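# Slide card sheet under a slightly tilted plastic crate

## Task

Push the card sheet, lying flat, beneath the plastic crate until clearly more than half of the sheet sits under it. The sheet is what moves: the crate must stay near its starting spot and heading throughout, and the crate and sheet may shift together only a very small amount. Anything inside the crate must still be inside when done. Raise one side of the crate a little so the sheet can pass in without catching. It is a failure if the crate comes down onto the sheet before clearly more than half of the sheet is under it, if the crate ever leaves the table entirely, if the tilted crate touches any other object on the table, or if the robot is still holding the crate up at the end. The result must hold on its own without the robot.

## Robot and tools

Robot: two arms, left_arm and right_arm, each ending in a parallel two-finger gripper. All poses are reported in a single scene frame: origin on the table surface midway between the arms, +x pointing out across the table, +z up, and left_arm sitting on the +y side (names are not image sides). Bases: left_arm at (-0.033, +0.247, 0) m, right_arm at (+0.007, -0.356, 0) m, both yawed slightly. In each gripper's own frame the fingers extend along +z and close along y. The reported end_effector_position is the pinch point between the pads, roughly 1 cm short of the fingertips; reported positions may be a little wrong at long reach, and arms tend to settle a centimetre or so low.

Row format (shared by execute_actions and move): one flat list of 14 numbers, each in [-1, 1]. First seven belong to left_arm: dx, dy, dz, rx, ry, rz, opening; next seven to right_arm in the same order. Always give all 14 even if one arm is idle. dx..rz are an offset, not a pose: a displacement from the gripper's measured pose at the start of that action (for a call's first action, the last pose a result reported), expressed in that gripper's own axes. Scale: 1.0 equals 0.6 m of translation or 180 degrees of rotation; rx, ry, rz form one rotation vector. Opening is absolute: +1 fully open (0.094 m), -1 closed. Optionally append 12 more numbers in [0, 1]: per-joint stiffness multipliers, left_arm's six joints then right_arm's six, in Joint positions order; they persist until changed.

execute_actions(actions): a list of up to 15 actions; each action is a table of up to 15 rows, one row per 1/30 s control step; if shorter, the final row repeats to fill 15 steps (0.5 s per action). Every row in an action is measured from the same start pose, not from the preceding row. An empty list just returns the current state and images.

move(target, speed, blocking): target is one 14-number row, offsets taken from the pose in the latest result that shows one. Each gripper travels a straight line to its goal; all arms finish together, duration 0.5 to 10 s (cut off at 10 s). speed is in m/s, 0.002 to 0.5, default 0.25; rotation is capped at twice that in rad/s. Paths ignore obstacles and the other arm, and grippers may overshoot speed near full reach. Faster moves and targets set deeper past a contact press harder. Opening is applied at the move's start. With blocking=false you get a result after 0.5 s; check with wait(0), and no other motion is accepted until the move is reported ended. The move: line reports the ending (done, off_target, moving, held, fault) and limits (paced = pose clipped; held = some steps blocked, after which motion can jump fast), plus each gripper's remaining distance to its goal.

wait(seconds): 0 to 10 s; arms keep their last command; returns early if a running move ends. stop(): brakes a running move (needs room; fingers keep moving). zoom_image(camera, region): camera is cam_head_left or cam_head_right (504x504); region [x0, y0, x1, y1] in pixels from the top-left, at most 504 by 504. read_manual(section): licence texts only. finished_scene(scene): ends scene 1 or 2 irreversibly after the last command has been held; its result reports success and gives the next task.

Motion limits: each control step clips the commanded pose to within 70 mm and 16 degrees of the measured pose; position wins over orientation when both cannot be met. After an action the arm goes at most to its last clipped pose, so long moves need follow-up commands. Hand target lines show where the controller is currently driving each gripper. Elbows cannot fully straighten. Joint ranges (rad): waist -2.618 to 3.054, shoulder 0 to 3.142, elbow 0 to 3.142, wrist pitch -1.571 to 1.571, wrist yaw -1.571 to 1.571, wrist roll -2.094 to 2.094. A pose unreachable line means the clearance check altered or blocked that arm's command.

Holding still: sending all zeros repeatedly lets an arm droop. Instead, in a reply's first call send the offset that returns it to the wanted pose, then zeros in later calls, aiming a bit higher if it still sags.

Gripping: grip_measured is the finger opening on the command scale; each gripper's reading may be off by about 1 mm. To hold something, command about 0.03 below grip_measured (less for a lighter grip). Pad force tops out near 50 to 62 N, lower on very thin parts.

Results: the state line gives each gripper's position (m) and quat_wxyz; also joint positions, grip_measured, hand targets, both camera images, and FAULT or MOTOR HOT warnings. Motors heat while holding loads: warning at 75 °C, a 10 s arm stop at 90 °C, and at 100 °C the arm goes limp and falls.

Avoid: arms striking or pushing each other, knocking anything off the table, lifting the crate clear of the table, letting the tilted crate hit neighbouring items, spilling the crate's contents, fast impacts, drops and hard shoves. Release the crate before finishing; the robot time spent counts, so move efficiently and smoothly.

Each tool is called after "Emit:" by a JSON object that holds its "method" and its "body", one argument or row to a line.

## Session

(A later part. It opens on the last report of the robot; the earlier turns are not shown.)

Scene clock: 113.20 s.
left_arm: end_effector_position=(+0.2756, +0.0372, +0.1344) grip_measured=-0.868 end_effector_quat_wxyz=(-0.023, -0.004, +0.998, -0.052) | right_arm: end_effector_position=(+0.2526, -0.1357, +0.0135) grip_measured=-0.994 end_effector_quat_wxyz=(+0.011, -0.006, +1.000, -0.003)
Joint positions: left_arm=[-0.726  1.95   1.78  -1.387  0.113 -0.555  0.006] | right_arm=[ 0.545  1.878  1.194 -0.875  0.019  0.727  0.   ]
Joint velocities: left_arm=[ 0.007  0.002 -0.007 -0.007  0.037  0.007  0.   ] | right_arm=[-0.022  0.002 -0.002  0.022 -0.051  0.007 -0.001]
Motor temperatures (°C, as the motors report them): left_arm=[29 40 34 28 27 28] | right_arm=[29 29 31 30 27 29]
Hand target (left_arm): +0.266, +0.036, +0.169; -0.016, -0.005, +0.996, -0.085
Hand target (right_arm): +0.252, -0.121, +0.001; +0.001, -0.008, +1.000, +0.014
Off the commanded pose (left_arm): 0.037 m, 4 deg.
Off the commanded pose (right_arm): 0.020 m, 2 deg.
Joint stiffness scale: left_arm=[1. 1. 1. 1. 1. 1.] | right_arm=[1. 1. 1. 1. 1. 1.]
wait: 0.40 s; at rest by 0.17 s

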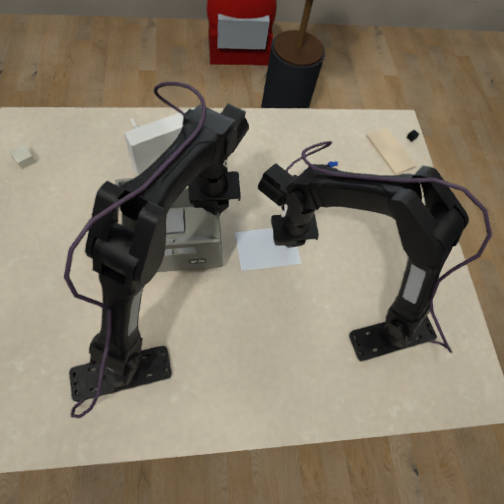

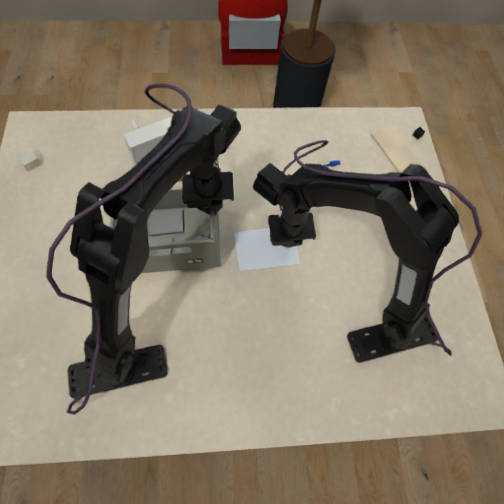

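Emit:
{"method": "execute_actions", "body": {
  "actions": [
    [[0.018,-0.009,-0.059,0.021,-0.004,0,-0.91,0,0,-0.01,0,0,0,-1],[0.018,-0.009,-0.059,0.021,-0.004,0,-0.91,0,0,-0.02,0,0,0,-1],[0.018,-0.009,-0.059,0.021,-0.004,0,-0.91,0,0,-0.03,0,0,0,-1],[0.018,-0.009,-0.059,0.021,-0.004,0,-0.91,0,0,-0.04,0,0,0,-1],[0.018,-0.009,-0.059,0.021,-0.004,0,-0.91,0,-0.01,-0.045,-0.015,-0.015,-0.05,-1],[0.018,-0.009,-0.059,0.021,-0.004,0,-0.91,0,-0.025,-0.045,-0.04,-0.04,-0.126,-0.3]],
    [[0.018,-0.009,-0.059,0.021,-0.004,0,-0.91,0,0,0,-0.06,-0.06,-0.19,-0.3]],
    [[0.018,-0.009,-0.059,0.021,-0.004,0,-0.91,0,0,0,-0.06,-0.06,-0.19,-0.3]]
  ]
}}

Emit:
{"method": "wait", "body": {
  "seconds": 0.5
}}

Scene clock: 124.70 s.
left_arm: end_effector_position=(+0.2756, +0.0372, +0.1344) grip_measured=-0.868 end_effector_quat_wxyz=(-0.023, -0.004, +0.998, -0.052) | right_arm: end_effector_position=(+0.2525, -0.1716, +0.0340) grip_measured=-0.302 end_effector_quat_wxyz=(+0.176, -0.617, +0.751, +0.154)
Joint positions: left_arm=[-0.726  1.95   1.78  -1.387  0.113 -0.555  0.006] | right_arm=[ 0.226  1.555  0.809 -0.552 -0.39  -0.902  0.033]
Joint velocities: left_arm=[ 0.007  0.007 -0.002 -0.037  0.081  0.022  0.001] | right_arm=[-0.081  0.012 -0.017 -0.051 -0.344 -0.681  0.   ]
Motor temperatures (°C, as the motors report them): left_arm=[29 41 34 28 27 28] | right_arm=[29 29 31 30 28 29]
Hand target (left_arm): +0.266, +0.036, +0.169; -0.016, -0.005, +0.996, -0.085
Hand target (right_arm): +0.248, -0.166, +0.034; +0.185, -0.651, +0.715, +0.175
Off the commanded pose (left_arm): 0.037 m, 4 deg.
Off the commanded pose (right_arm): 0.009 m, 7 deg.
Joint stiffness scale: left_arm=[1. 1. 1. 1. 1. 1.] | right_arm=[1. 1. 1. 1. 1. 1.]

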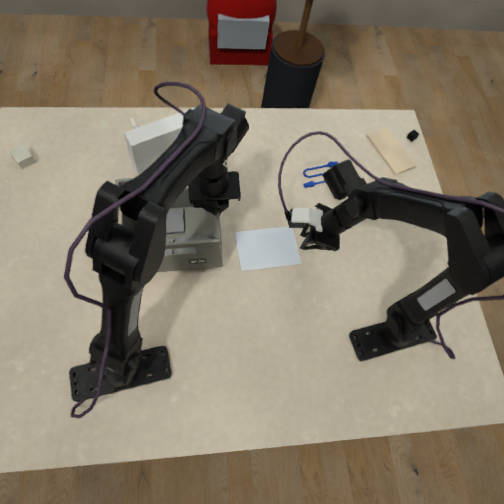

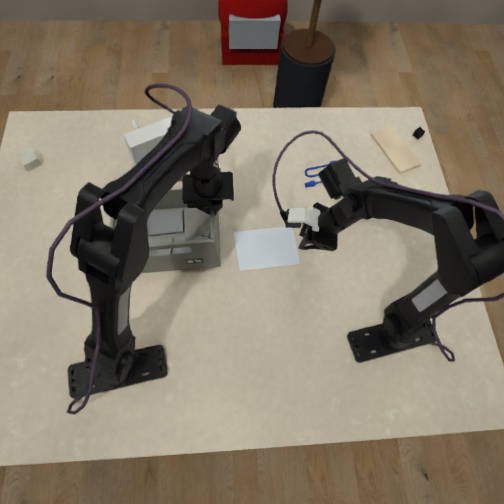

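Scene clock: 125.20 s.
left_arm: end_effector_position=(+0.2756, +0.0372, +0.1344) grip_measured=-0.868 end_effector_quat_wxyz=(-0.023, -0.004, +0.998, -0.052) | right_arm: end_effector_position=(+0.2494, -0.1661, +0.0370) grip_measured=-0.302 end_effector_quat_wxyz=(+0.188, -0.649, +0.718, +0.166)
Joint positions: left_arm=[-0.726  1.95   1.78  -1.387  0.113 -0.555  0.006] | right_arm=[ 0.223  1.555  0.809 -0.552 -0.434 -0.995  0.033]
Joint velocities: left_arm=[ 0.012  0.027 -0.007 -0.007  0.051 -0.007  0.   ] | right_arm=[ 0.012  0.007 -0.012 -0.022  0.022 -0.037  0.001]
Motor temperatures (°C, as the motors report them): left_arm=[29 41 34 28 27 28] | right_arm=[29 29 31 30 28 29]
Hand target (left_arm): +0.266, +0.036, +0.169; -0.016, -0.005, +0.996, -0.085
Hand target (right_arm): +0.248, -0.166, +0.034; +0.185, -0.651, +0.715, +0.175
Off the commanded pose (left_arm): 0.037 m, 4 deg.
Off the commanded pose (right_arm): 0.004 m, 2 deg.
Joint stiffness scale: left_arm=[1. 1. 1. 1. 1. 1.] | right_arm=[1. 1. 1. 1. 1. 1.]
wait: 0.50 s; no rest

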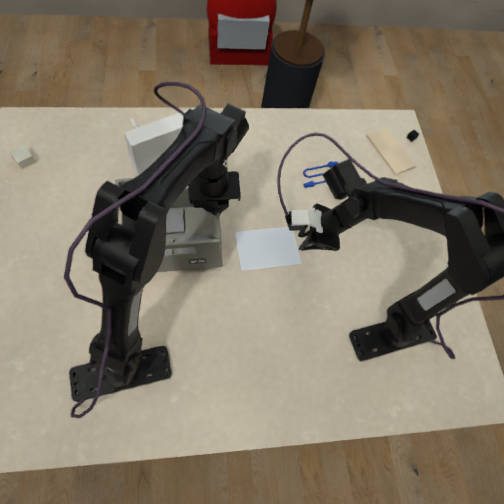

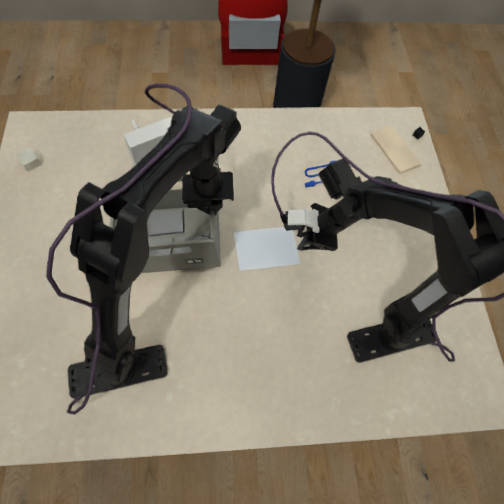

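Emit:
{"method": "execute_actions", "body": {
  "actions": [
    [[0.018,-0.009,-0.059,0.021,-0.004,0,-0.91,-0.006,-0.002,0.006,0,-0.02,0,-0.3],[0.018,-0.009,-0.059,0.021,-0.004,0,-0.91,-0.012,-0.004,0.013,0,-0.04,0,-0.3],[0.018,-0.009,-0.059,0.021,-0.004,0,-0.91,-0.018,-0.005,0.02,0,-0.06,0,-0.3],[0.018,-0.009,-0.059,0.021,-0.004,0,-0.91,-0.023,-0.007,0.026,0,-0.078,0,-0.3]],
    [[0.018,-0.009,-0.059,0.021,-0.004,0,-0.91,0.006,0,0.006,0,0,0,-0.3],[0.018,-0.009,-0.059,0.021,-0.004,0,-0.91,0.012,0,0.013,0,0,0,-0.3],[0.018,-0.009,-0.059,0.021,-0.004,0,-0.91,0.017,0,0.018,0,0,0,-0.3],[0.018,-0.009,-0.059,0.021,-0.004,0,-0.91,0.022,0,0.024,0,0,0,-0.3],[0.018,-0.009,-0.059,0.021,-0.004,0,-0.91,0.028,0,0.03,0,0,0,-0.3],[0.018,-0.009,-0.059,0.021,-0.004,0,-0.91,0.034,0,0.036,0,0,0,-0.3]]
  ]
}}

Emit:
{"method": "wait", "body": {
  "seconds": 0.3
}}

Emit:
{"method": "zoom_image", "body": {
  "camera": "cam_head_left",
  "region": [180, 150, 360, 290]
}}

Scene clock: 133.53 s.
left_arm: end_effector_position=(+0.2756, +0.0372, +0.1344) grip_measured=-0.868 end_effector_quat_wxyz=(-0.023, -0.004, +0.998, -0.052) | right_arm: end_effector_position=(+0.2610, -0.1457, +0.0177) grip_measured=-0.302 end_effector_quat_wxyz=(+0.284, -0.630, +0.682, +0.238)
Joint positions: left_arm=[-0.726  1.95   1.78  -1.387  0.113 -0.555  0.006] | right_arm=[ 0.159  1.651  0.669 -0.178 -0.658 -0.998  0.033]
Joint velocities: left_arm=[ 0.007  0.012  0.002 -0.007  0.007  0.022 -0.001] | right_arm=[-0.002 -0.012 -0.012  0.095 -0.051  0.007 -0.   ]
Motor temperatures (°C, as the motors report them): left_arm=[29 42 35 28 27 28] | right_arm=[29 29 31 30 28 29]
Hand target (left_arm): +0.266, +0.036, +0.169; -0.016, -0.005, +0.996, -0.085
Hand target (right_arm): +0.255, -0.153, +0.002; -0.266, +0.630, -0.692, -0.232
Off the commanded pose (left_arm): 0.037 m, 4 deg.
Off the commanded pose (right_arm): 0.018 m, 2 deg.
Joint stiffness scale: left_arm=[1. 1. 1. 1. 1. 1.] | right_arm=[1. 1. 1. 1. 1. 1.]

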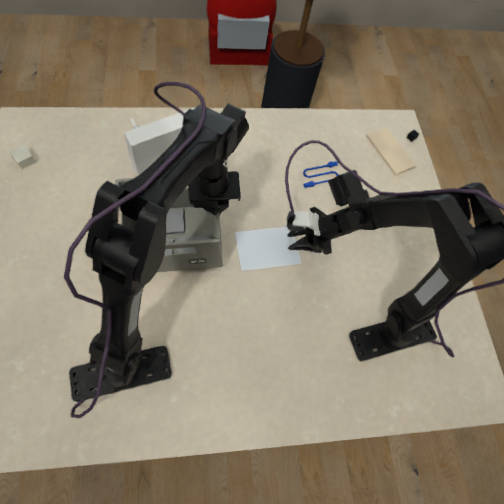

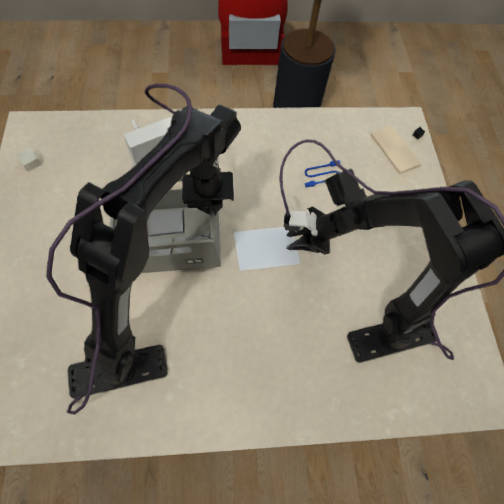

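Scene clock: 133.83 s.
left_arm: end_effector_position=(+0.2756, +0.0372, +0.1344) grip_measured=-0.868 end_effector_quat_wxyz=(-0.023, -0.004, +0.998, -0.052) | right_arm: end_effector_position=(+0.2615, -0.1453, +0.0177) grip_measured=-0.302 end_effector_quat_wxyz=(+0.285, -0.631, +0.681, +0.238)
Joint positions: left_arm=[-0.726  1.95   1.78  -1.387  0.113 -0.555  0.006] | right_arm=[ 0.159  1.652  0.668 -0.172 -0.659 -0.998  0.033]
Joint velocities: left_arm=[ 0.007 -0.012  0.017 -0.051  0.051 -0.007  0.   ] | right_arm=[-0.002 -0.002 -0.012 -0.037 -0.037  0.037 -0.001]
Motor temperatures (°C, as the motors report them): left_arm=[29 42 35 28 27 28] | right_arm=[29 29 31 30 28 29]
Hand target (left_arm): +0.266, +0.036, +0.169; -0.016, -0.005, +0.996, -0.085
Hand target (right_arm): +0.255, -0.153, +0.002; -0.265, +0.630, -0.692, -0.232
Off the commanded pose (left_arm): 0.037 m, 4 deg.
Off the commanded pose (right_arm): 0.018 m, 3 deg.
Joint stiffness scale: left_arm=[1. 1. 1. 1. 1. 1.] | right_arm=[1. 1. 1. 1. 1. 1.]
wait: 0.30 s; at rest by 0.17 s

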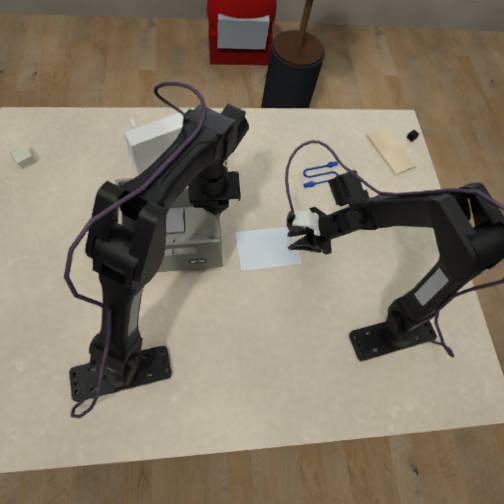

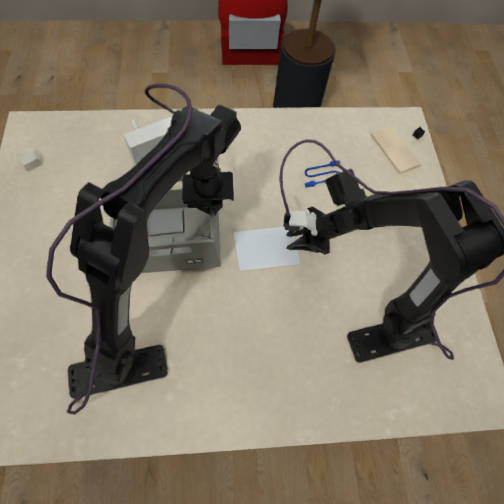

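Region (180, 150, 360, 290) of cam_head_left's 504x504 image, scaled by 2.800, with more detail than that image has.

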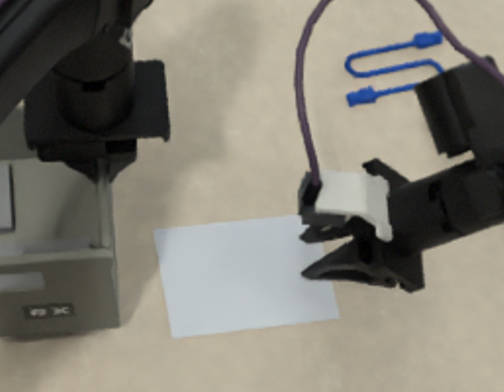

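Emit:
{"method": "execute_actions", "body": {
  "actions": [
    [[0.018,-0.009,-0.059,0.021,-0.004,0,-0.91,0.014,0.005,0.014,0,0.01,0,-0.3],[0.018,-0.009,-0.059,0.021,-0.004,0,-0.91,0.009,0.005,0.019,0,0.01,0,-0.3],[0.018,-0.009,-0.059,0.021,-0.004,0,-0.91,0.004,0.005,0.024,0,0.01,0,-0.3],[0.018,-0.009,-0.059,0.021,-0.004,0,-0.91,-0.001,0.005,0.029,0,0.01,0,-0.3],[0.018,-0.009,-0.059,0.021,-0.004,0,-0.91,-0.006,0.005,0.033,0,0.01,0,-0.3],[0.018,-0.009,-0.059,0.021,-0.004,0,-0.91,-0.011,0.005,0.038,0,0.01,0,-0.3],[0.018,-0.009,-0.059,0.021,-0.004,0,-0.91,-0.016,0.005,0.043,0,0.01,0,-0.3]]
  ]
}}

Emit:
{"method": "zoom_image", "body": {
  "camera": "cam_head_left",
  "region": [180, 150, 360, 290]
}}

Scene clock: 139.50 s.
left_arm: end_effector_position=(+0.2756, +0.0372, +0.1344) grip_measured=-0.868 end_effector_quat_wxyz=(-0.023, -0.004, +0.998, -0.052) | right_arm: end_effector_position=(+0.2580, -0.1175, +0.0180) grip_measured=-0.302 end_effector_quat_wxyz=(+0.295, -0.636, +0.670, +0.244)
Joint positions: left_arm=[-0.726  1.95   1.78  -1.387  0.113 -0.555  0.006] | right_arm=[ 0.251  1.676  0.668 -0.071 -0.64  -0.909  0.033]
Joint velocities: left_arm=[-0.007  0.007 -0.022  0.022  0.051 -0.022 -0.002] | right_arm=[-0.022 -0.022 -0.007  0.022 -0.051  0.066  0.   ]
Motor temperatures (°C, as the motors report them): left_arm=[29 42 35 28 27 28] | right_arm=[29 29 31 31 28 29]
Hand target (left_arm): +0.266, +0.036, +0.169; -0.016, -0.005, +0.996, -0.085
Hand target (right_arm): +0.260, -0.121, +0.006; -0.275, +0.634, -0.685, -0.229
Off the commanded pose (left_arm): 0.037 m, 4 deg.
Off the commanded pose (right_arm): 0.013 m, 3 deg.
Joint stiffness scale: left_arm=[1. 1. 1. 1. 1. 1.] | right_arm=[1. 1. 1. 1. 1. 1.]

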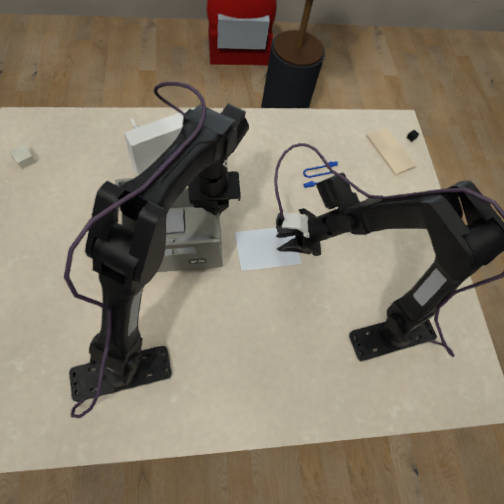

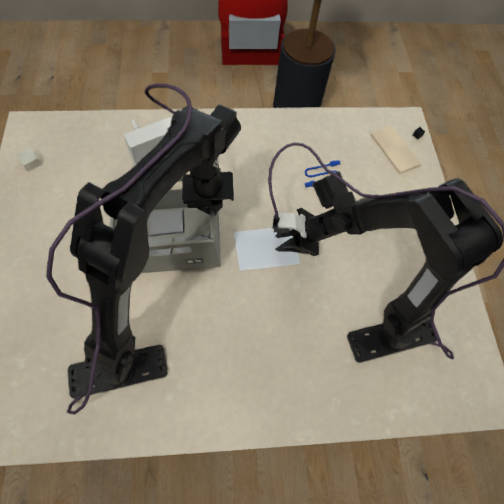

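Region (180, 150, 360, 290) of cam_head_left's 504x504 image, scaled by 2.800, with more detail than that image has.

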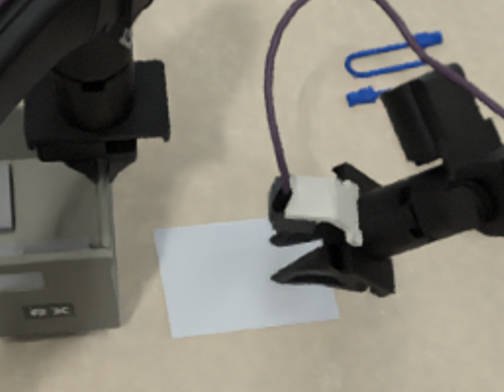

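Emit:
{"method": "execute_actions", "body": {
  "actions": [
    [[0.018,-0.009,-0.059,0.021,-0.004,0,-0.91,0.015,0,-0.008,0,0.01,0,-0.3],[0.018,-0.009,-0.059,0.021,-0.004,0,-0.91,0.027,0,-0.02,0,0.01,0,-0.3],[0.018,-0.009,-0.059,0.021,-0.004,0,-0.91,0.039,-0.004,-0.032,0,0.01,0,-0.3],[0.018,-0.009,-0.059,0.021,-0.004,0,-0.91,0.051,-0.004,-0.044,0,0.01,0,-0.3],[0.018,-0.009,-0.059,0.021,-0.004,0,-0.91,0.063,-0.006,-0.056,0,0.01,0,-0.3],[0.018,-0.009,-0.059,0.021,-0.004,0,-0.91,0.075,-0.008,-0.066,0,0.01,0,-0.3],[0.018,-0.009,-0.059,0.021,-0.004,0,-0.91,0.086,-0.008,-0.067,0,0.01,0,-0.3]],
    [[0.018,-0.009,-0.059,0.021,-0.004,0,-0.91,0.014,0,0.012,0,0.005,0,-0.3],[0.018,-0.009,-0.059,0.021,-0.004,0,-0.91,0.014,0,0.012,0,0.005,0,-0.3],[0.018,-0.009,-0.059,0.021,-0.004,0,-0.91,0.007,0,0.017,0,0.005,0,-0.3],[0.018,-0.009,-0.059,0.021,-0.004,0,-0.91,0.002,0,0.022,0,0.005,0,-0.3],[0.018,-0.009,-0.059,0.021,-0.004,0,-0.91,-0.003,0.002,0.027,0,0.005,0,-0.3],[0.018,-0.009,-0.059,0.021,-0.004,0,-0.91,-0.008,0.002,0.032,0,0.005,0,-0.3],[0.018,-0.009,-0.059,0.021,-0.004,0,-0.91,-0.013,0.002,0.037,0,0.005,0,-0.3],[0.018,-0.009,-0.059,0.021,-0.004,0,-0.91,-0.018,0.003,0.042,0,0.005,0,-0.3],[0.018,-0.009,-0.059,0.021,-0.004,0,-0.91,-0.023,0.003,0.047,0,0.005,0,-0.3],[0.018,-0.009,-0.059,0.021,-0.004,0,-0.91,-0.028,0.004,0.052,0,0.005,0,-0.3],[0.018,-0.009,-0.059,0.021,-0.004,0,-0.91,-0.033,0.004,0.057,0,0.005,0,-0.3],[0.018,-0.009,-0.059,0.021,-0.004,0,-0.91,-0.038,0.005,0.062,0,0.005,0,-0.3],[0.018,-0.009,-0.059,0.021,-0.004,0,-0.91,-0.043,0.005,0.067,0,0.005,0,-0.3],[0.018,-0.009,-0.059,0.021,-0.004,0,-0.91,-0.048,0.006,0.072,0,0.005,0,-0.3],[0.018,-0.009,-0.059,0.021,-0.004,0,-0.91,-0.053,0.006,0.076,0,0.005,0,-0.3]]
  ]
}}

Emit:
{"method": "wait", "body": {
  "seconds": 0.4
}}

Emit:
{"method": "zoom_image", "body": {
  "camera": "cam_head_left",
  "region": [180, 150, 360, 290]
}}

Scene clock: 150.80 s.
left_arm: end_effector_position=(+0.2756, +0.0372, +0.1344) grip_measured=-0.868 end_effector_quat_wxyz=(-0.023, -0.004, +0.998, -0.052) | right_arm: end_effector_position=(+0.2708, -0.1265, +0.0192) grip_measured=-0.302 end_effector_quat_wxyz=(+0.326, -0.644, +0.650, +0.238)
Joint positions: left_arm=[-0.726  1.95   1.78  -1.387  0.113 -0.555  0.006] | right_arm=[ 0.192  1.692  0.655 -0.017 -0.684 -0.988  0.033]
Joint velocities: left_arm=[-0.007 -0.012  0.007 -0.022 -0.037 -0.007  0.001] | right_arm=[0.383 0.125 0.11  0.198 0.11  0.432 0.   ]
Motor temperatures (°C, as the motors report them): left_arm=[29 42 35 28 27 28] | right_arm=[29 29 31 31 28 29]
Hand target (left_arm): +0.266, +0.036, +0.169; -0.016, -0.005, +0.996, -0.085
Hand target (right_arm): +0.276, -0.121, +0.009; -0.311, +0.633, -0.672, -0.227
Off the commanded pose (left_arm): 0.037 m, 4 deg.
Off the commanded pose (right_arm): 0.014 m, 4 deg.
Joint stiffness scale: left_arm=[1. 1. 1. 1. 1. 1.] | right_arm=[1. 1. 1. 1. 1. 1.]

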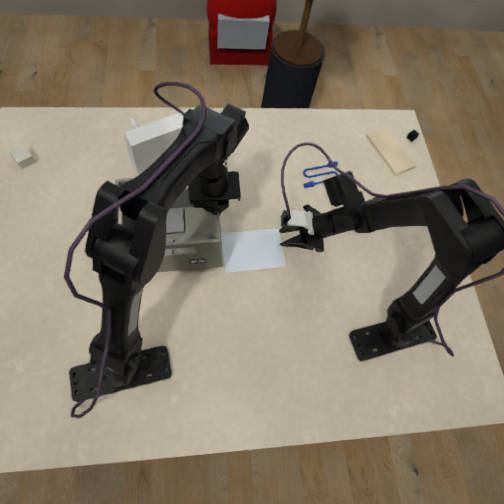

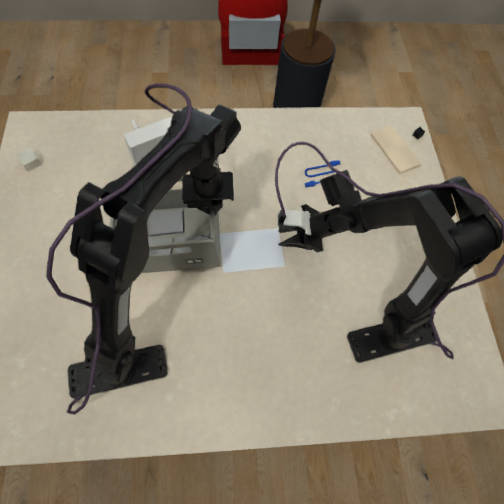

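Scene clock: 151.20 s.
left_arm: end_effector_position=(+0.2756, +0.0372, +0.1344) grip_measured=-0.868 end_effector_quat_wxyz=(-0.023, -0.004, +0.998, -0.052) | right_arm: end_effector_position=(+0.2718, -0.1182, +0.0191) grip_measured=-0.302 end_effector_quat_wxyz=(+0.325, -0.634, +0.659, +0.242)
Joint positions: left_arm=[-0.726  1.95   1.78  -1.387  0.113 -0.555  0.006] | right_arm=[ 0.22   1.703  0.662  0.011 -0.669 -0.928  0.033]
Joint velocities: left_arm=[-0.002  0.007  0.017  0.051 -0.037 -0.037 -0.001] | right_arm=[ 0.012 -0.012 -0.002  0.007  0.051  0.022 -0.   ]
Motor temperatures (°C, as the motors report them): left_arm=[29 42 35 28 27 28] | right_arm=[29 29 31 31 28 29]
Hand target (left_arm): +0.266, +0.036, +0.169; -0.016, -0.005, +0.996, -0.085
Hand target (right_arm): +0.276, -0.121, +0.009; -0.311, +0.633, -0.672, -0.227
Off the commanded pose (left_arm): 0.037 m, 4 deg.
Off the commanded pose (right_arm): 0.012 m, 3 deg.
Joint stiffness scale: left_arm=[1. 1. 1. 1. 1. 1.] | right_arm=[1. 1. 1. 1. 1. 1.]
wait: 0.40 s; no rest

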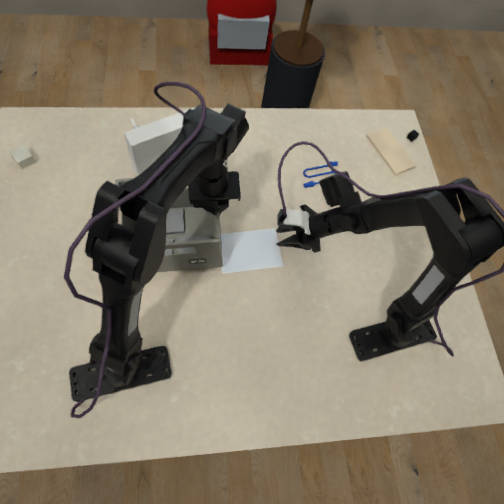

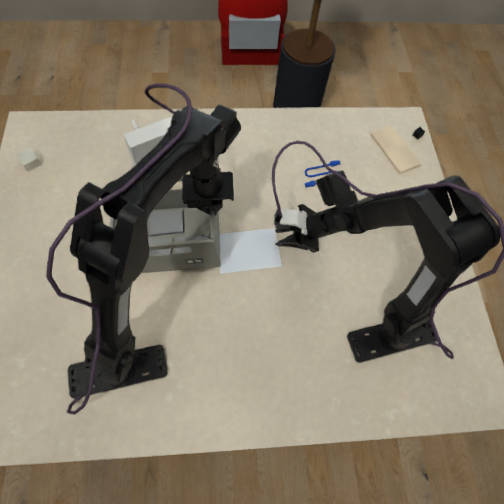

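Region (180, 150, 360, 290) of cam_head_left's 504x504 image, scaled by 2.800, with more detail than that image has.

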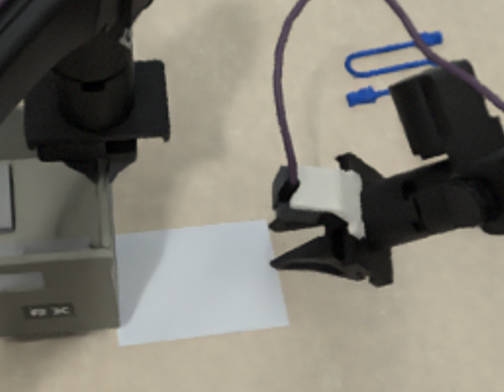

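Emit:
{"method": "execute_actions", "body": {
  "actions": [
    [[0.018,-0.009,-0.059,0.021,-0.004,0,-0.91,0.012,0.008,0.011,0,0.01,0,-0.3],[0.018,-0.009,-0.059,0.021,-0.004,0,-0.91,0.008,0.014,0.014,0,0.01,0,-0.3],[0.018,-0.009,-0.059,0.021,-0.004,0,-0.91,0.004,0.02,0.018,0,0.01,0,-0.3],[0.018,-0.009,-0.059,0.021,-0.004,0,-0.91,0,0.023,0.022,0,0.01,0,-0.3],[0.018,-0.009,-0.059,0.021,-0.004,0,-0.91,-0.004,0.023,0.026,0,0.01,0,-0.3],[0.018,-0.009,-0.059,0.021,-0.004,0,-0.91,-0.008,0.024,0.031,0,0.01,0,-0.3],[0.018,-0.009,-0.059,0.021,-0.004,0,-0.91,-0.012,0.024,0.035,0,0.01,0,-0.3],[0.018,-0.009,-0.059,0.021,-0.004,0,-0.91,-0.016,0.025,0.039,0,0.01,0,-0.3],[0.018,-0.009,-0.059,0.021,-0.004,0,-0.91,-0.02,0.025,0.044,0,0.01,0,-0.3],[0.018,-0.009,-0.059,0.021,-0.004,0,-0.91,-0.024,0.026,0.048,0,0.01,0,-0.3],[0.018,-0.009,-0.059,0.021,-0.004,0,-0.91,-0.028,0.026,0.052,0,0.01,0,-0.3],[0.018,-0.009,-0.059,0.021,-0.004,0,-0.91,-0.032,0.027,0.057,0,0.01,0,-0.3],[0.018,-0.009,-0.059,0.021,-0.004,0,-0.91,-0.036,0.027,0.061,0,0.01,0,-0.3],[0.018,-0.009,-0.059,0.021,-0.004,0,-0.91,-0.04,0.028,0.066,0,0.01,0,-0.3],[0.018,-0.009,-0.059,0.021,-0.004,0,-0.91,-0.0445,0.028,0.07,0,0.01,0,-0.3]]
  ]
}}

Emit:
{"method": "wait", "body": {
  "seconds": 0.4
}}

Emit:
{"method": "zoom_image", "body": {
  "camera": "cam_head_left",
  "region": [150, 150, 330, 290]
}}

Scene clock: 160.00 s.
left_arm: end_effector_position=(+0.2756, +0.0372, +0.1344) grip_measured=-0.868 end_effector_quat_wxyz=(-0.023, -0.004, +0.998, -0.052) | right_arm: end_effector_position=(+0.2566, -0.0738, +0.0200) grip_measured=-0.302 end_effector_quat_wxyz=(+0.331, -0.647, +0.643, +0.242)
Joint positions: left_arm=[-0.726  1.95   1.78  -1.387  0.113 -0.555  0.006] | right_arm=[ 0.384  1.727  0.664  0.136 -0.592 -0.797  0.033]
Joint velocities: left_arm=[-0.012 -0.007  0.002 -0.022 -0.022 -0.022 -0.   ] | right_arm=[ 0.286  0.173  0.12   0.125  0.139  0.256 -0.   ]
Motor temperatures (°C, as the motors report them): left_arm=[29 43 35 28 27 28] | right_arm=[29 29 31 31 27 29]
Hand target (left_arm): +0.266, +0.036, +0.169; -0.016, -0.005, +0.996, -0.085
Hand target (right_arm): +0.258, -0.068, +0.009; -0.315, +0.638, -0.663, -0.234
Off the commanded pose (left_arm): 0.037 m, 4 deg.
Off the commanded pose (right_arm): 0.013 m, 3 deg.
Joint stiffness scale: left_arm=[1. 1. 1. 1. 1. 1.] | right_arm=[1. 1. 1. 1. 1. 1.]

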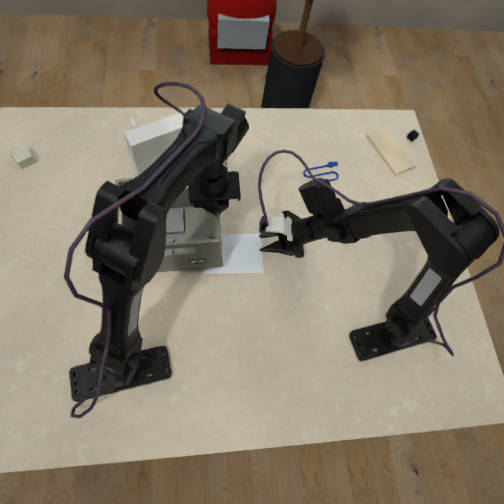

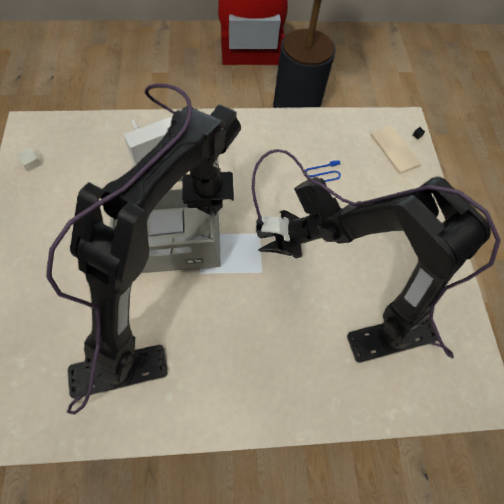

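Scene clock: 160.40 s.
left_arm: end_effector_position=(+0.2756, +0.0372, +0.1344) grip_measured=-0.868 end_effector_quat_wxyz=(-0.023, -0.004, +0.998, -0.052) | right_arm: end_effector_position=(+0.2566, -0.0662, +0.0202) grip_measured=-0.302 end_effector_quat_wxyz=(+0.331, -0.640, +0.649, +0.245)
Joint positions: left_arm=[-0.726  1.95   1.78  -1.387  0.113 -0.555  0.006] | right_arm=[ 0.406  1.74   0.674  0.156 -0.579 -0.754  0.033]
Joint velocities: left_arm=[ 0.007 -0.002  0.002  0.037 -0.037  0.007  0.   ] | right_arm=[ 0.002 -0.012 -0.017  0.037  0.037  0.022 -0.   ]
Motor temperatures (°C, as the motors report them): left_arm=[29 43 35 28 27 28] | right_arm=[29 29 31 31 27 29]
Hand target (left_arm): +0.266, +0.036, +0.169; -0.016, -0.005, +0.996, -0.085
Hand target (right_arm): +0.258, -0.068, +0.009; -0.315, +0.638, -0.663, -0.234
Off the commanded pose (left_arm): 0.037 m, 4 deg.
Off the commanded pose (right_arm): 0.012 m, 3 deg.
Joint stiffness scale: left_arm=[1. 1. 1. 1. 1. 1.] | right_arm=[1. 1. 1. 1. 1. 1.]
wait: 0.40 s; no rest

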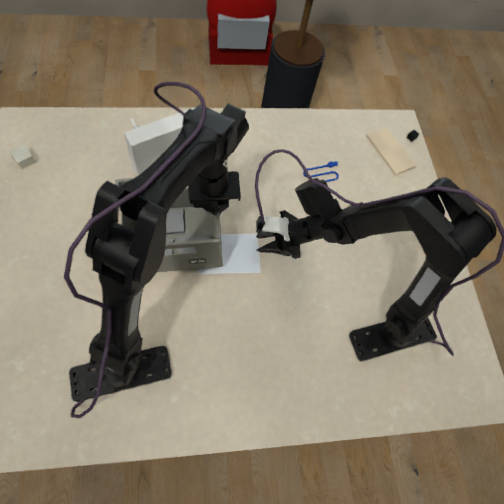

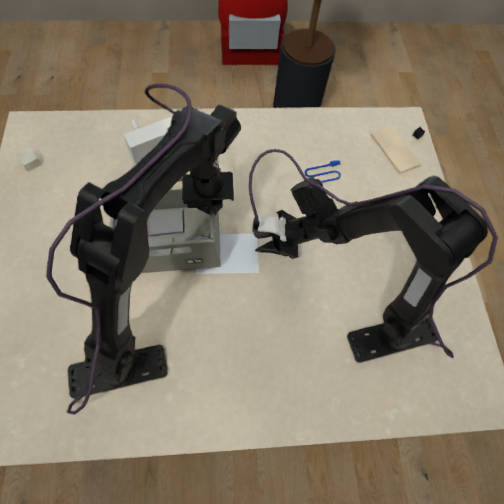

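Region (150, 150, 330, 290) of cam_head_left's 504x504 image, scaled by 2.800, with more detail than that image has.

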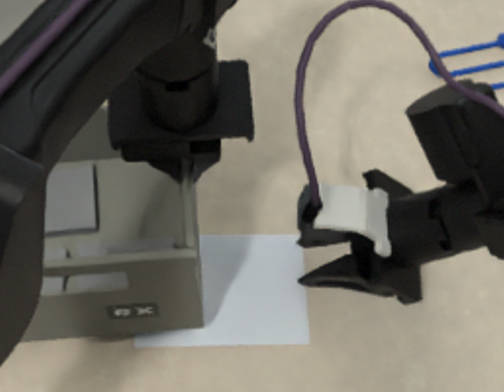

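Emit:
{"method": "execute_actions", "body": {
  "actions": [
    [[0.018,-0.009,-0.059,0.021,-0.004,0,-0.91,0.01,0,0.017,0,0.01,0,-0.3],[0.018,-0.009,-0.059,0.021,-0.004,0,-0.91,0.005,0,0.022,0,0.01,0,-0.3],[0.018,-0.009,-0.059,0.021,-0.004,0,-0.91,0.001,0,0.027,0,0.01,0,-0.3],[0.018,-0.009,-0.059,0.021,-0.004,0,-0.91,-0.003,0,0.031,0,0.01,0,-0.3],[0.018,-0.009,-0.059,0.021,-0.004,0,-0.91,-0.008,0,0.036,0,0.01,0,-0.3],[0.018,-0.009,-0.059,0.021,-0.004,0,-0.91,-0.012,0,0.041,0,0.01,0,-0.3],[0.018,-0.009,-0.059,0.021,-0.004,0,-0.91,-0.016,0,0.046,0,0.01,0,-0.3],[0.018,-0.009,-0.059,0.021,-0.004,0,-0.91,-0.021,0,0.051,0,0.01,0,-0.3],[0.018,-0.009,-0.059,0.021,-0.004,0,-0.91,-0.025,0,0.056,0,0.01,0,-0.3],[0.018,-0.009,-0.059,0.021,-0.004,0,-0.91,-0.029,0,0.061,0,0.01,0,-0.3],[0.018,-0.009,-0.059,0.021,-0.004,0,-0.91,-0.034,0,0.065,0,0.01,0,-0.3],[0.018,-0.009,-0.059,0.021,-0.004,0,-0.91,-0.038,0,0.07,0,0.01,0,-0.3],[0.018,-0.009,-0.059,0.021,-0.004,0,-0.91,-0.042,0,0.075,0,0.01,0,-0.3],[0.018,-0.009,-0.059,0.021,-0.004,0,-0.91,-0.047,0,0.08,0,0.01,0,-0.3],[0.018,-0.009,-0.059,0.021,-0.004,0,-0.91,-0.051,0,0.085,0,0.01,0,-0.3]]
  ]
}}

Emit:
{"method": "wait", "body": {
  "seconds": 0.4
}}

Emit:
{"method": "zoom_image", "body": {
  "camera": "cam_head_left",
  "region": [150, 150, 330, 290]
}}

Scene clock: 167.83 s.
left_arm: end_effector_position=(+0.2756, +0.0372, +0.1344) grip_measured=-0.868 end_effector_quat_wxyz=(-0.023, -0.004, +0.998, -0.052) | right_arm: end_effector_position=(+0.2584, -0.0137, +0.0212) grip_measured=-0.302 end_effector_quat_wxyz=(+0.340, -0.650, +0.634, +0.247)
Joint positions: left_arm=[-0.726  1.95   1.78  -1.387  0.113 -0.555  0.006] | right_arm=[ 0.534  1.847  0.79   0.22  -0.513 -0.667  0.033]
Joint velocities: left_arm=[ 0.002 -0.002  0.002 -0.007 -0.022 -0.007  0.002] | right_arm=[ 0.256  0.247  0.291  0.037  0.154  0.212 -0.001]
Motor temperatures (°C, as the motors report them): left_arm=[29 43 35 28 27 28] | right_arm=[29 29 31 31 27 29]
Hand target (left_arm): +0.266, +0.036, +0.169; -0.016, -0.005, +0.996, -0.085
Hand target (right_arm): +0.260, -0.009, +0.009; -0.322, +0.643, -0.653, -0.236
Off the commanded pose (left_arm): 0.037 m, 4 deg.
Off the commanded pose (right_arm): 0.014 m, 4 deg.
Joint stiffness scale: left_arm=[1. 1. 1. 1. 1. 1.] | right_arm=[1. 1. 1. 1. 1. 1.]

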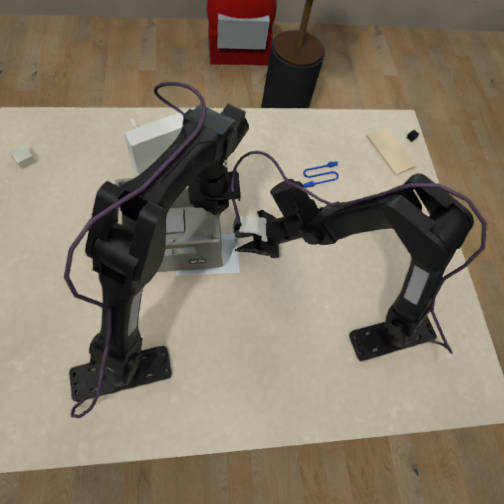

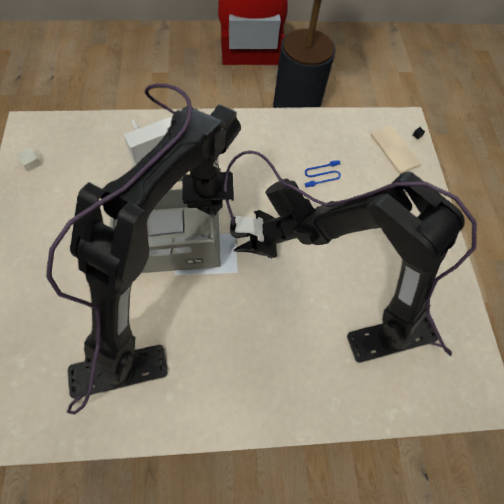

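Scene clock: 168.23 s.
left_arm: end_effector_position=(+0.2756, +0.0372, +0.1344) grip_measured=-0.868 end_effector_quat_wxyz=(-0.023, -0.004, +0.998, -0.052) | right_arm: end_effector_position=(+0.2589, -0.0060, +0.0215) grip_measured=-0.302 end_effector_quat_wxyz=(+0.340, -0.645, +0.638, +0.248)
Joint positions: left_arm=[-0.726  1.95   1.78  -1.387  0.113 -0.555  0.006] | right_arm=[ 0.553  1.862  0.809  0.228 -0.498 -0.637  0.033]
Joint velocities: left_arm=[-0.012 -0.007 -0.002 -0.007  0.007 -0.051 -0.   ] | right_arm=[ 0.007  0.002 -0.007 -0.022 -0.007 -0.007 -0.001]
Motor temperatures (°C, as the motors report them): left_arm=[29 43 35 28 27 28] | right_arm=[29 29 31 31 27 29]
Hand target (left_arm): +0.266, +0.036, +0.169; -0.016, -0.005, +0.996, -0.085
Hand target (right_arm): +0.260, -0.009, +0.009; -0.322, +0.643, -0.653, -0.236
Off the commanded pose (left_arm): 0.037 m, 4 deg.
Off the commanded pose (right_arm): 0.013 m, 3 deg.
Joint stiffness scale: left_arm=[1. 1. 1. 1. 1. 1.] | right_arm=[1. 1. 1. 1. 1. 1.]
wait: 0.40 s; at rest by 0.33 s

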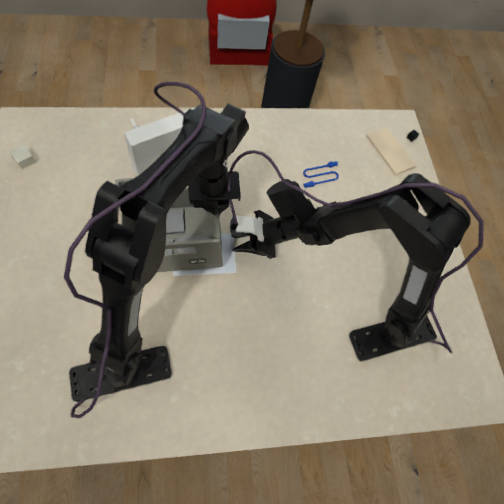

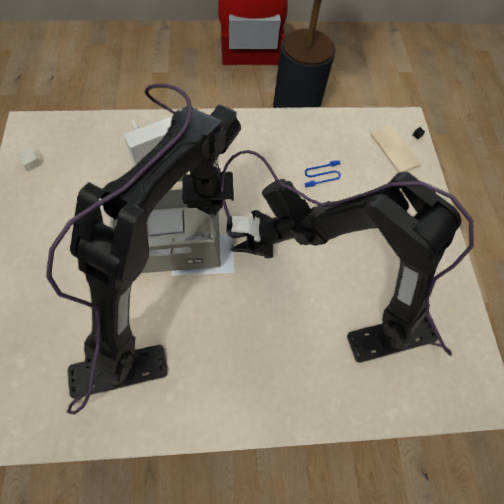

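Region (150, 150, 330, 290) of cam_head_left's 504x504 image, scaled by 2.800, with more detail than that image has.

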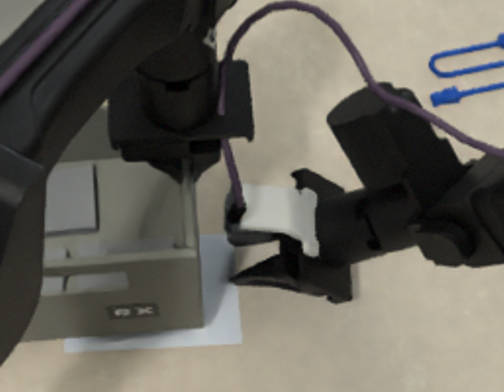

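Emit:
{"method": "execute_actions", "body": {
  "actions": [
    [[0.018,-0.009,-0.059,0.021,-0.004,0,-0.91,0.01,0,0.016,0,0.01,0,-0.3],[0.018,-0.009,-0.059,0.021,-0.004,0,-0.91,0.007,0,0.02,0,0.01,0,-0.3],[0.018,-0.009,-0.059,0.021,-0.004,0,-0.91,0.003,0,0.024,0,0.01,0,-0.3],[0.018,-0.009,-0.059,0.021,-0.004,0,-0.91,0,0,0.027,0,0.01,0,-0.3]],
    [[0.018,-0.009,-0.059,0.021,-0.004,0,-0.91,0.005,0,-0.01,0,0,0,-0.3],[0.018,-0.009,-0.059,0.021,-0.004,0,-0.91,0.01,0,-0.02,0,0,0,-0.3],[0.017,-0.009,-0.055,0.02,-0.004,0,-0.91,0.015,0,-0.03,0,0,0,-0.3],[0.016,-0.009,-0.051,0.018,-0.004,0,-0.91,0.02,0,-0.04,0,0,0,-0.3],[0.016,-0.009,-0.047,0.016,-0.004,0,-0.91,0.025,0,-0.05,0,0,0,-0.3],[0.015,-0.009,-0.043,0.015,-0.004,0,-0.91,0.03,0,-0.06,0,0,0,-0.3],[0.014,-0.01,-0.039,0.013,-0.004,0,-0.91,0.035,0,-0.07,0,0,0,-0.3],[0.014,-0.01,-0.035,0.011,-0.004,0,-0.91,0.04,0,-0.08,0,0,0,-0.3],[0.013,-0.01,-0.031,0.01,-0.004,0,-0.91,0.045,0,-0.09,0,0,0,-0.3],[0.012,-0.01,-0.027,0.008,-0.004,0,-0.91,0.05,0,-0.1,0,0,0,-0.3],[0.012,-0.01,-0.023,0.006,-0.004,0,-0.91,0.05,0,-0.1,0,0,0,-0.3],[0.011,-0.011,-0.019,0.005,-0.004,0,-0.91,0.05,0,-0.1,0,0,0,-0.3],[0.01,-0.011,-0.015,0.003,-0.004,0,-0.91,0.05,0,-0.1,0,0,0,-0.3],[0.01,-0.011,-0.011,0.001,-0.004,0,-0.91,0.05,0,-0.1,0,0,0,-0.3],[0.009,-0.011,-0.008,0,-0.004,0,-0.91,0.05,0,-0.1,0,0,0,-0.3]]
  ]
}}

Emit:
{"method": "wait", "body": {
  "seconds": 0.4
}}

Scene clock: 178.83 s.
left_arm: end_effector_position=(+0.2760, +0.0358, +0.1321) grip_measured=-0.868 end_effector_quat_wxyz=(-0.021, -0.005, +0.999, -0.047) | right_arm: end_effector_position=(+0.2664, -0.0561, +0.0357) grip_measured=-0.302 end_effector_quat_wxyz=(+0.353, -0.637, +0.643, +0.235)
Joint positions: left_arm=[-0.734  1.955  1.779 -1.381  0.102 -0.564  0.006] | right_arm=[ 0.423  1.721  0.703  0.168 -0.553 -0.733  0.033]
Joint velocities: left_arm=[-0.076  0.056 -0.081  0.125 -0.066 -0.037 -0.001] | right_arm=[-0.007 -0.071 -0.002 -0.125 -0.051 -0.11  -0.001]
Motor temperatures (°C, as the motors report them): left_arm=[29 44 35 28 27 28] | right_arm=[29 29 31 31 27 29]
Hand target (left_arm): +0.270, +0.031, +0.140; -0.017, -0.004, +0.999, -0.052
Hand target (right_arm): +0.256, -0.058, +0.038; -0.347, +0.648, -0.632, -0.246
Off the commanded pose (left_arm): 0.011 m, 1 deg.
Off the commanded pose (right_arm): 0.011 m, 2 deg.
Joint stiffness scale: left_arm=[1. 1. 1. 1. 1. 1.] | right_arm=[1. 1. 1. 1. 1. 1.]

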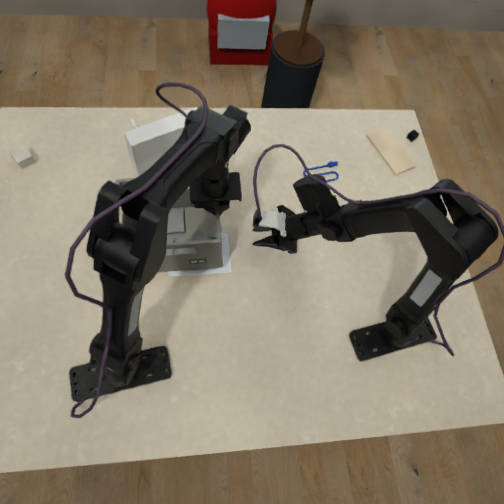

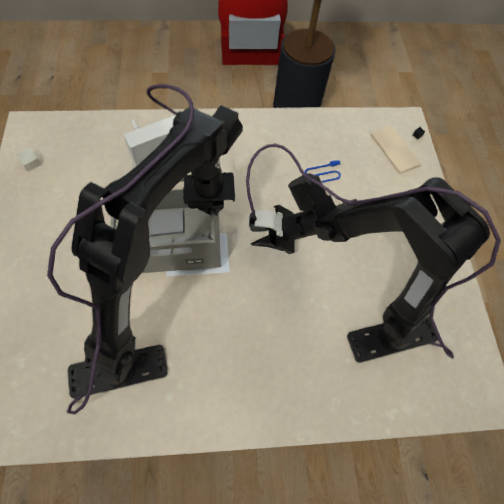

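Scene clock: 179.23 s.
left_arm: end_effector_position=(+0.2752, +0.0326, +0.1267) grip_measured=-0.868 end_effector_quat_wxyz=(-0.022, -0.003, +0.999, -0.042) | right_arm: end_effector_position=(+0.2614, -0.0568, +0.0340) grip_measured=-0.302 end_effector_quat_wxyz=(+0.346, -0.645, +0.638, +0.241)
Joint positions: left_arm=[-0.745  1.965  1.771 -1.37   0.096 -0.572  0.006] | right_arm=[ 0.423  1.721  0.703  0.147 -0.569 -0.753  0.033]
Joint velocities: left_arm=[-0.012  0.007 -0.007  0.022 -0.022  0.037  0.   ] | right_arm=[-0.002 -0.012 -0.017 -0.022  0.037 -0.022 -0.001]
Motor temperatures (°C, as the motors report them): left_arm=[29 44 35 28 27 28] | right_arm=[29 29 31 31 27 29]
Hand target (left_arm): +0.270, +0.031, +0.140; -0.018, -0.004, +0.999, -0.051
Hand target (right_arm): +0.256, -0.058, +0.038; -0.347, +0.648, -0.632, -0.246
Off the commanded pose (left_arm): 0.014 m, 1 deg.
Off the commanded pose (right_arm): 0.007 m, 1 deg.
Joint stiffness scale: left_arm=[1. 1. 1. 1. 1. 1.] | right_arm=[1. 1. 1. 1. 1. 1.]
wait: 0.40 s; at rest by 0.33 s

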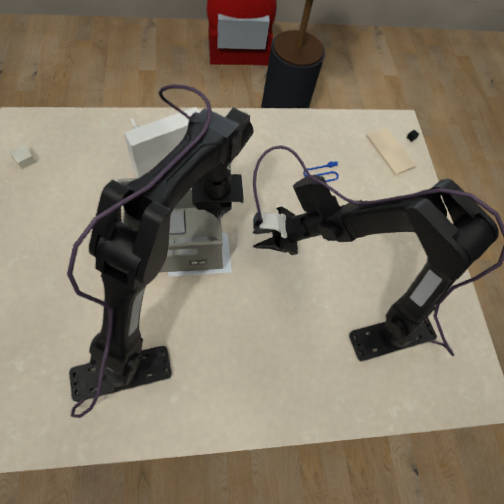

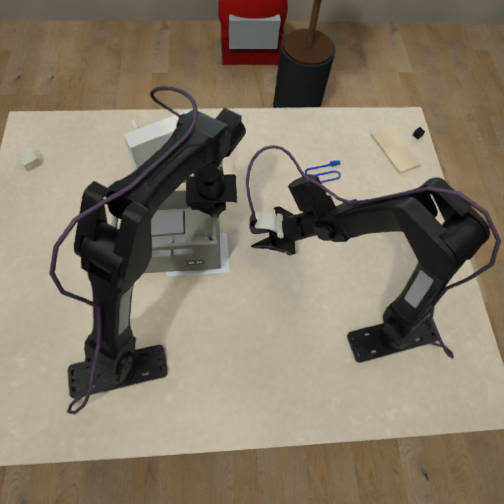

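Emit:
{"method": "execute_actions", "body": {
  "actions": [
    [[0.009,-0.004,-0.02,0.004,0,0,-0.91,0,0,0,0,0,0,-0.3],[0.008,-0.005,-0.017,0.002,0,0,-0.91,0,0,0,0,0,0,-0.3],[0.008,-0.005,-0.015,0,0,0,-0.91,0,0,0,0,0,0,-0.3],[0.007,-0.006,-0.012,-0.002,0,0,-0.91,0,0,0,0,0,0,-0.3],[0.007,-0.006,-0.01,-0.004,0,0,-0.91,0,0,0,0,0,0,-0.3],[0.006,-0.007,-0.007,-0.006,0,0,-0.91,0,0,0,0,0,0,-0.3],[0.006,-0.007,-0.005,-0.008,0,0,-0.91,0,0,0,0,0,0,-0.3],[0.005,-0.008,-0.002,-0.01,0,0,-0.91,0,0,0,0,0,0,-0.3],[0.005,-0.008,0,-0.012,0,0,-0.91,0,0,0,0,0,0,-0.3],[0.004,-0.009,0.003,-0.014,0,0,-0.91,0,0,0,0,0,0,-0.3],[0.004,-0.009,0.005,-0.016,0,0,-0.91,0,0,0,0,0,0,-0.3],[0.003,-0.01,0.008,-0.018,0,0,-0.91,0,0,0,0,0,0,-0.3],[0.003,-0.01,0.01,-0.019,0,0,-0.91,0,0,0,0,0,0,-0.3],[0.002,-0.011,0.013,-0.021,0,0,-0.91,0,0,0,0,0,0,-0.3],[0.002,-0.011,0.015,-0.022,0,0,-0.91,0,0,0,0,0,0,-0.3]]
  ]
}}

Emit:
{"method": "wait", "body": {
  "seconds": 0.4
}}

Scene clock: 185.77 s.
left_arm: end_effector_position=(+0.2745, +0.0288, +0.1124) grip_measured=-0.868 end_effector_quat_wxyz=(-0.026, -0.000, +1.000, -0.014) | right_arm: end_effector_position=(+0.2612, -0.0569, +0.0338) grip_measured=-0.302 end_effector_quat_wxyz=(+0.346, -0.645, +0.637, +0.240)
Joint positions: left_arm=[-0.775  2.008  1.779 -1.37   0.052 -0.595  0.006] | right_arm=[ 0.423  1.721  0.703  0.146 -0.569 -0.755  0.033]
Joint velocities: left_arm=[-0.032  0.051  0.066 -0.066 -0.081 -0.081 -0.001] | right_arm=[-0.007  0.007 -0.002 -0.007 -0.081 -0.051  0.   ]
Motor temperatures (°C, as the motors report them): left_arm=[29 43 35 28 27 28] | right_arm=[29 30 31 31 28 29]
Hand target (left_arm): +0.274, +0.025, +0.118; -0.022, -0.003, +1.000, -0.008
Hand target (right_arm): +0.261, -0.057, +0.034; -0.346, +0.645, -0.638, -0.241
Off the commanded pose (left_arm): 0.007 m, 1 deg.
Off the commanded pose (right_arm): 0.000 m, 0 deg.
Joint stiffness scale: left_arm=[1. 1. 1. 1. 1. 1.] | right_arm=[1. 1. 1. 1. 1. 1.]

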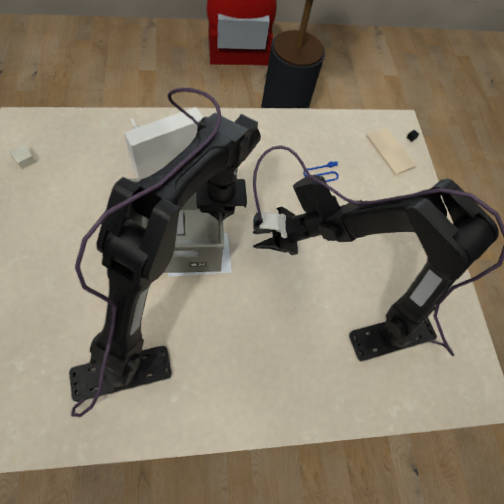

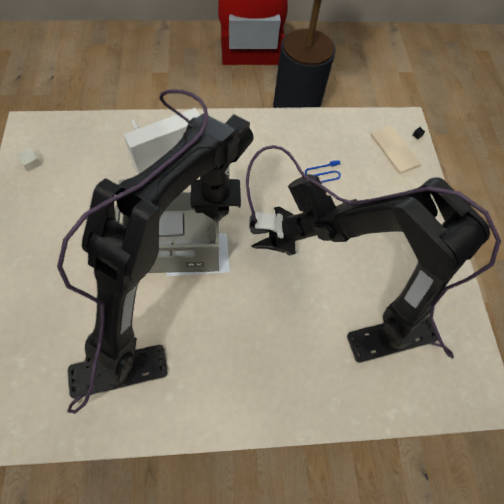

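Scene clock: 186.17 s.
left_arm: end_effector_position=(+0.2745, +0.0289, +0.1123) grip_measured=-0.868 end_effector_quat_wxyz=(-0.026, -0.000, +1.000, -0.011) | right_arm: end_effector_position=(+0.2612, -0.0569, +0.0338) grip_measured=-0.302 end_effector_quat_wxyz=(+0.346, -0.645, +0.637, +0.240)
Joint positions: left_arm=[-0.777  2.01   1.782 -1.373  0.047 -0.597  0.006] | right_arm=[ 0.423  1.721  0.703  0.146 -0.569 -0.755  0.033]
Joint velocities: left_arm=[-0.002 -0.002 -0.022 -0.051 -0.066 -0.007  0.   ] | right_arm=[-0.007 -0.002 -0.002  0.007  0.022 -0.037  0.   ]
Motor temperatures (°C, as the motors report them): left_arm=[29 42 35 28 27 28] | right_arm=[29 30 31 31 28 29]
Hand target (left_arm): +0.274, +0.025, +0.118; -0.022, -0.003, +1.000, -0.008
Hand target (right_arm): +0.261, -0.057, +0.034; -0.346, +0.645, -0.638, -0.241
Off the commanded pose (left_arm): 0.007 m, 1 deg.
Off the commanded pose (right_arm): 0.000 m, 0 deg.
Joint stiffness scale: left_arm=[1. 1. 1. 1. 1. 1.] | right_arm=[1. 1. 1. 1. 1. 1.]
wait: 0.40 s; at rest by 0.17 s

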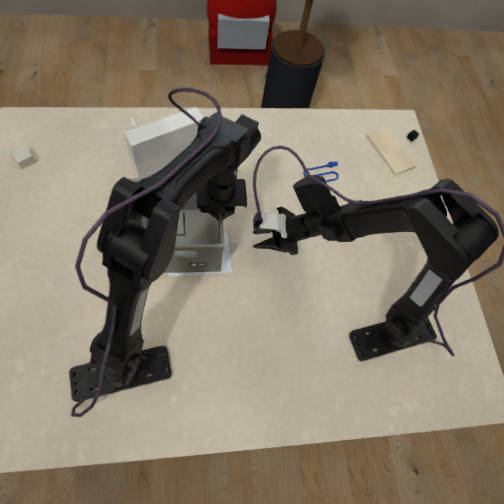

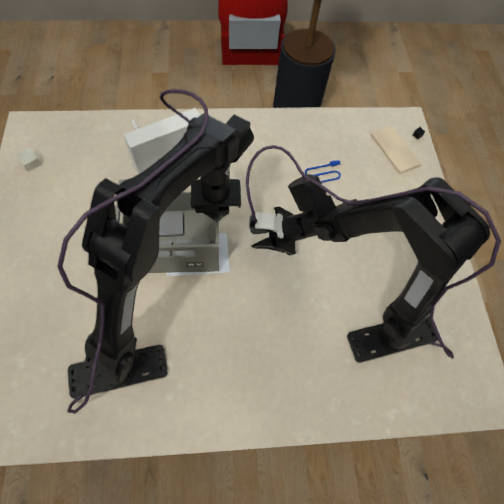

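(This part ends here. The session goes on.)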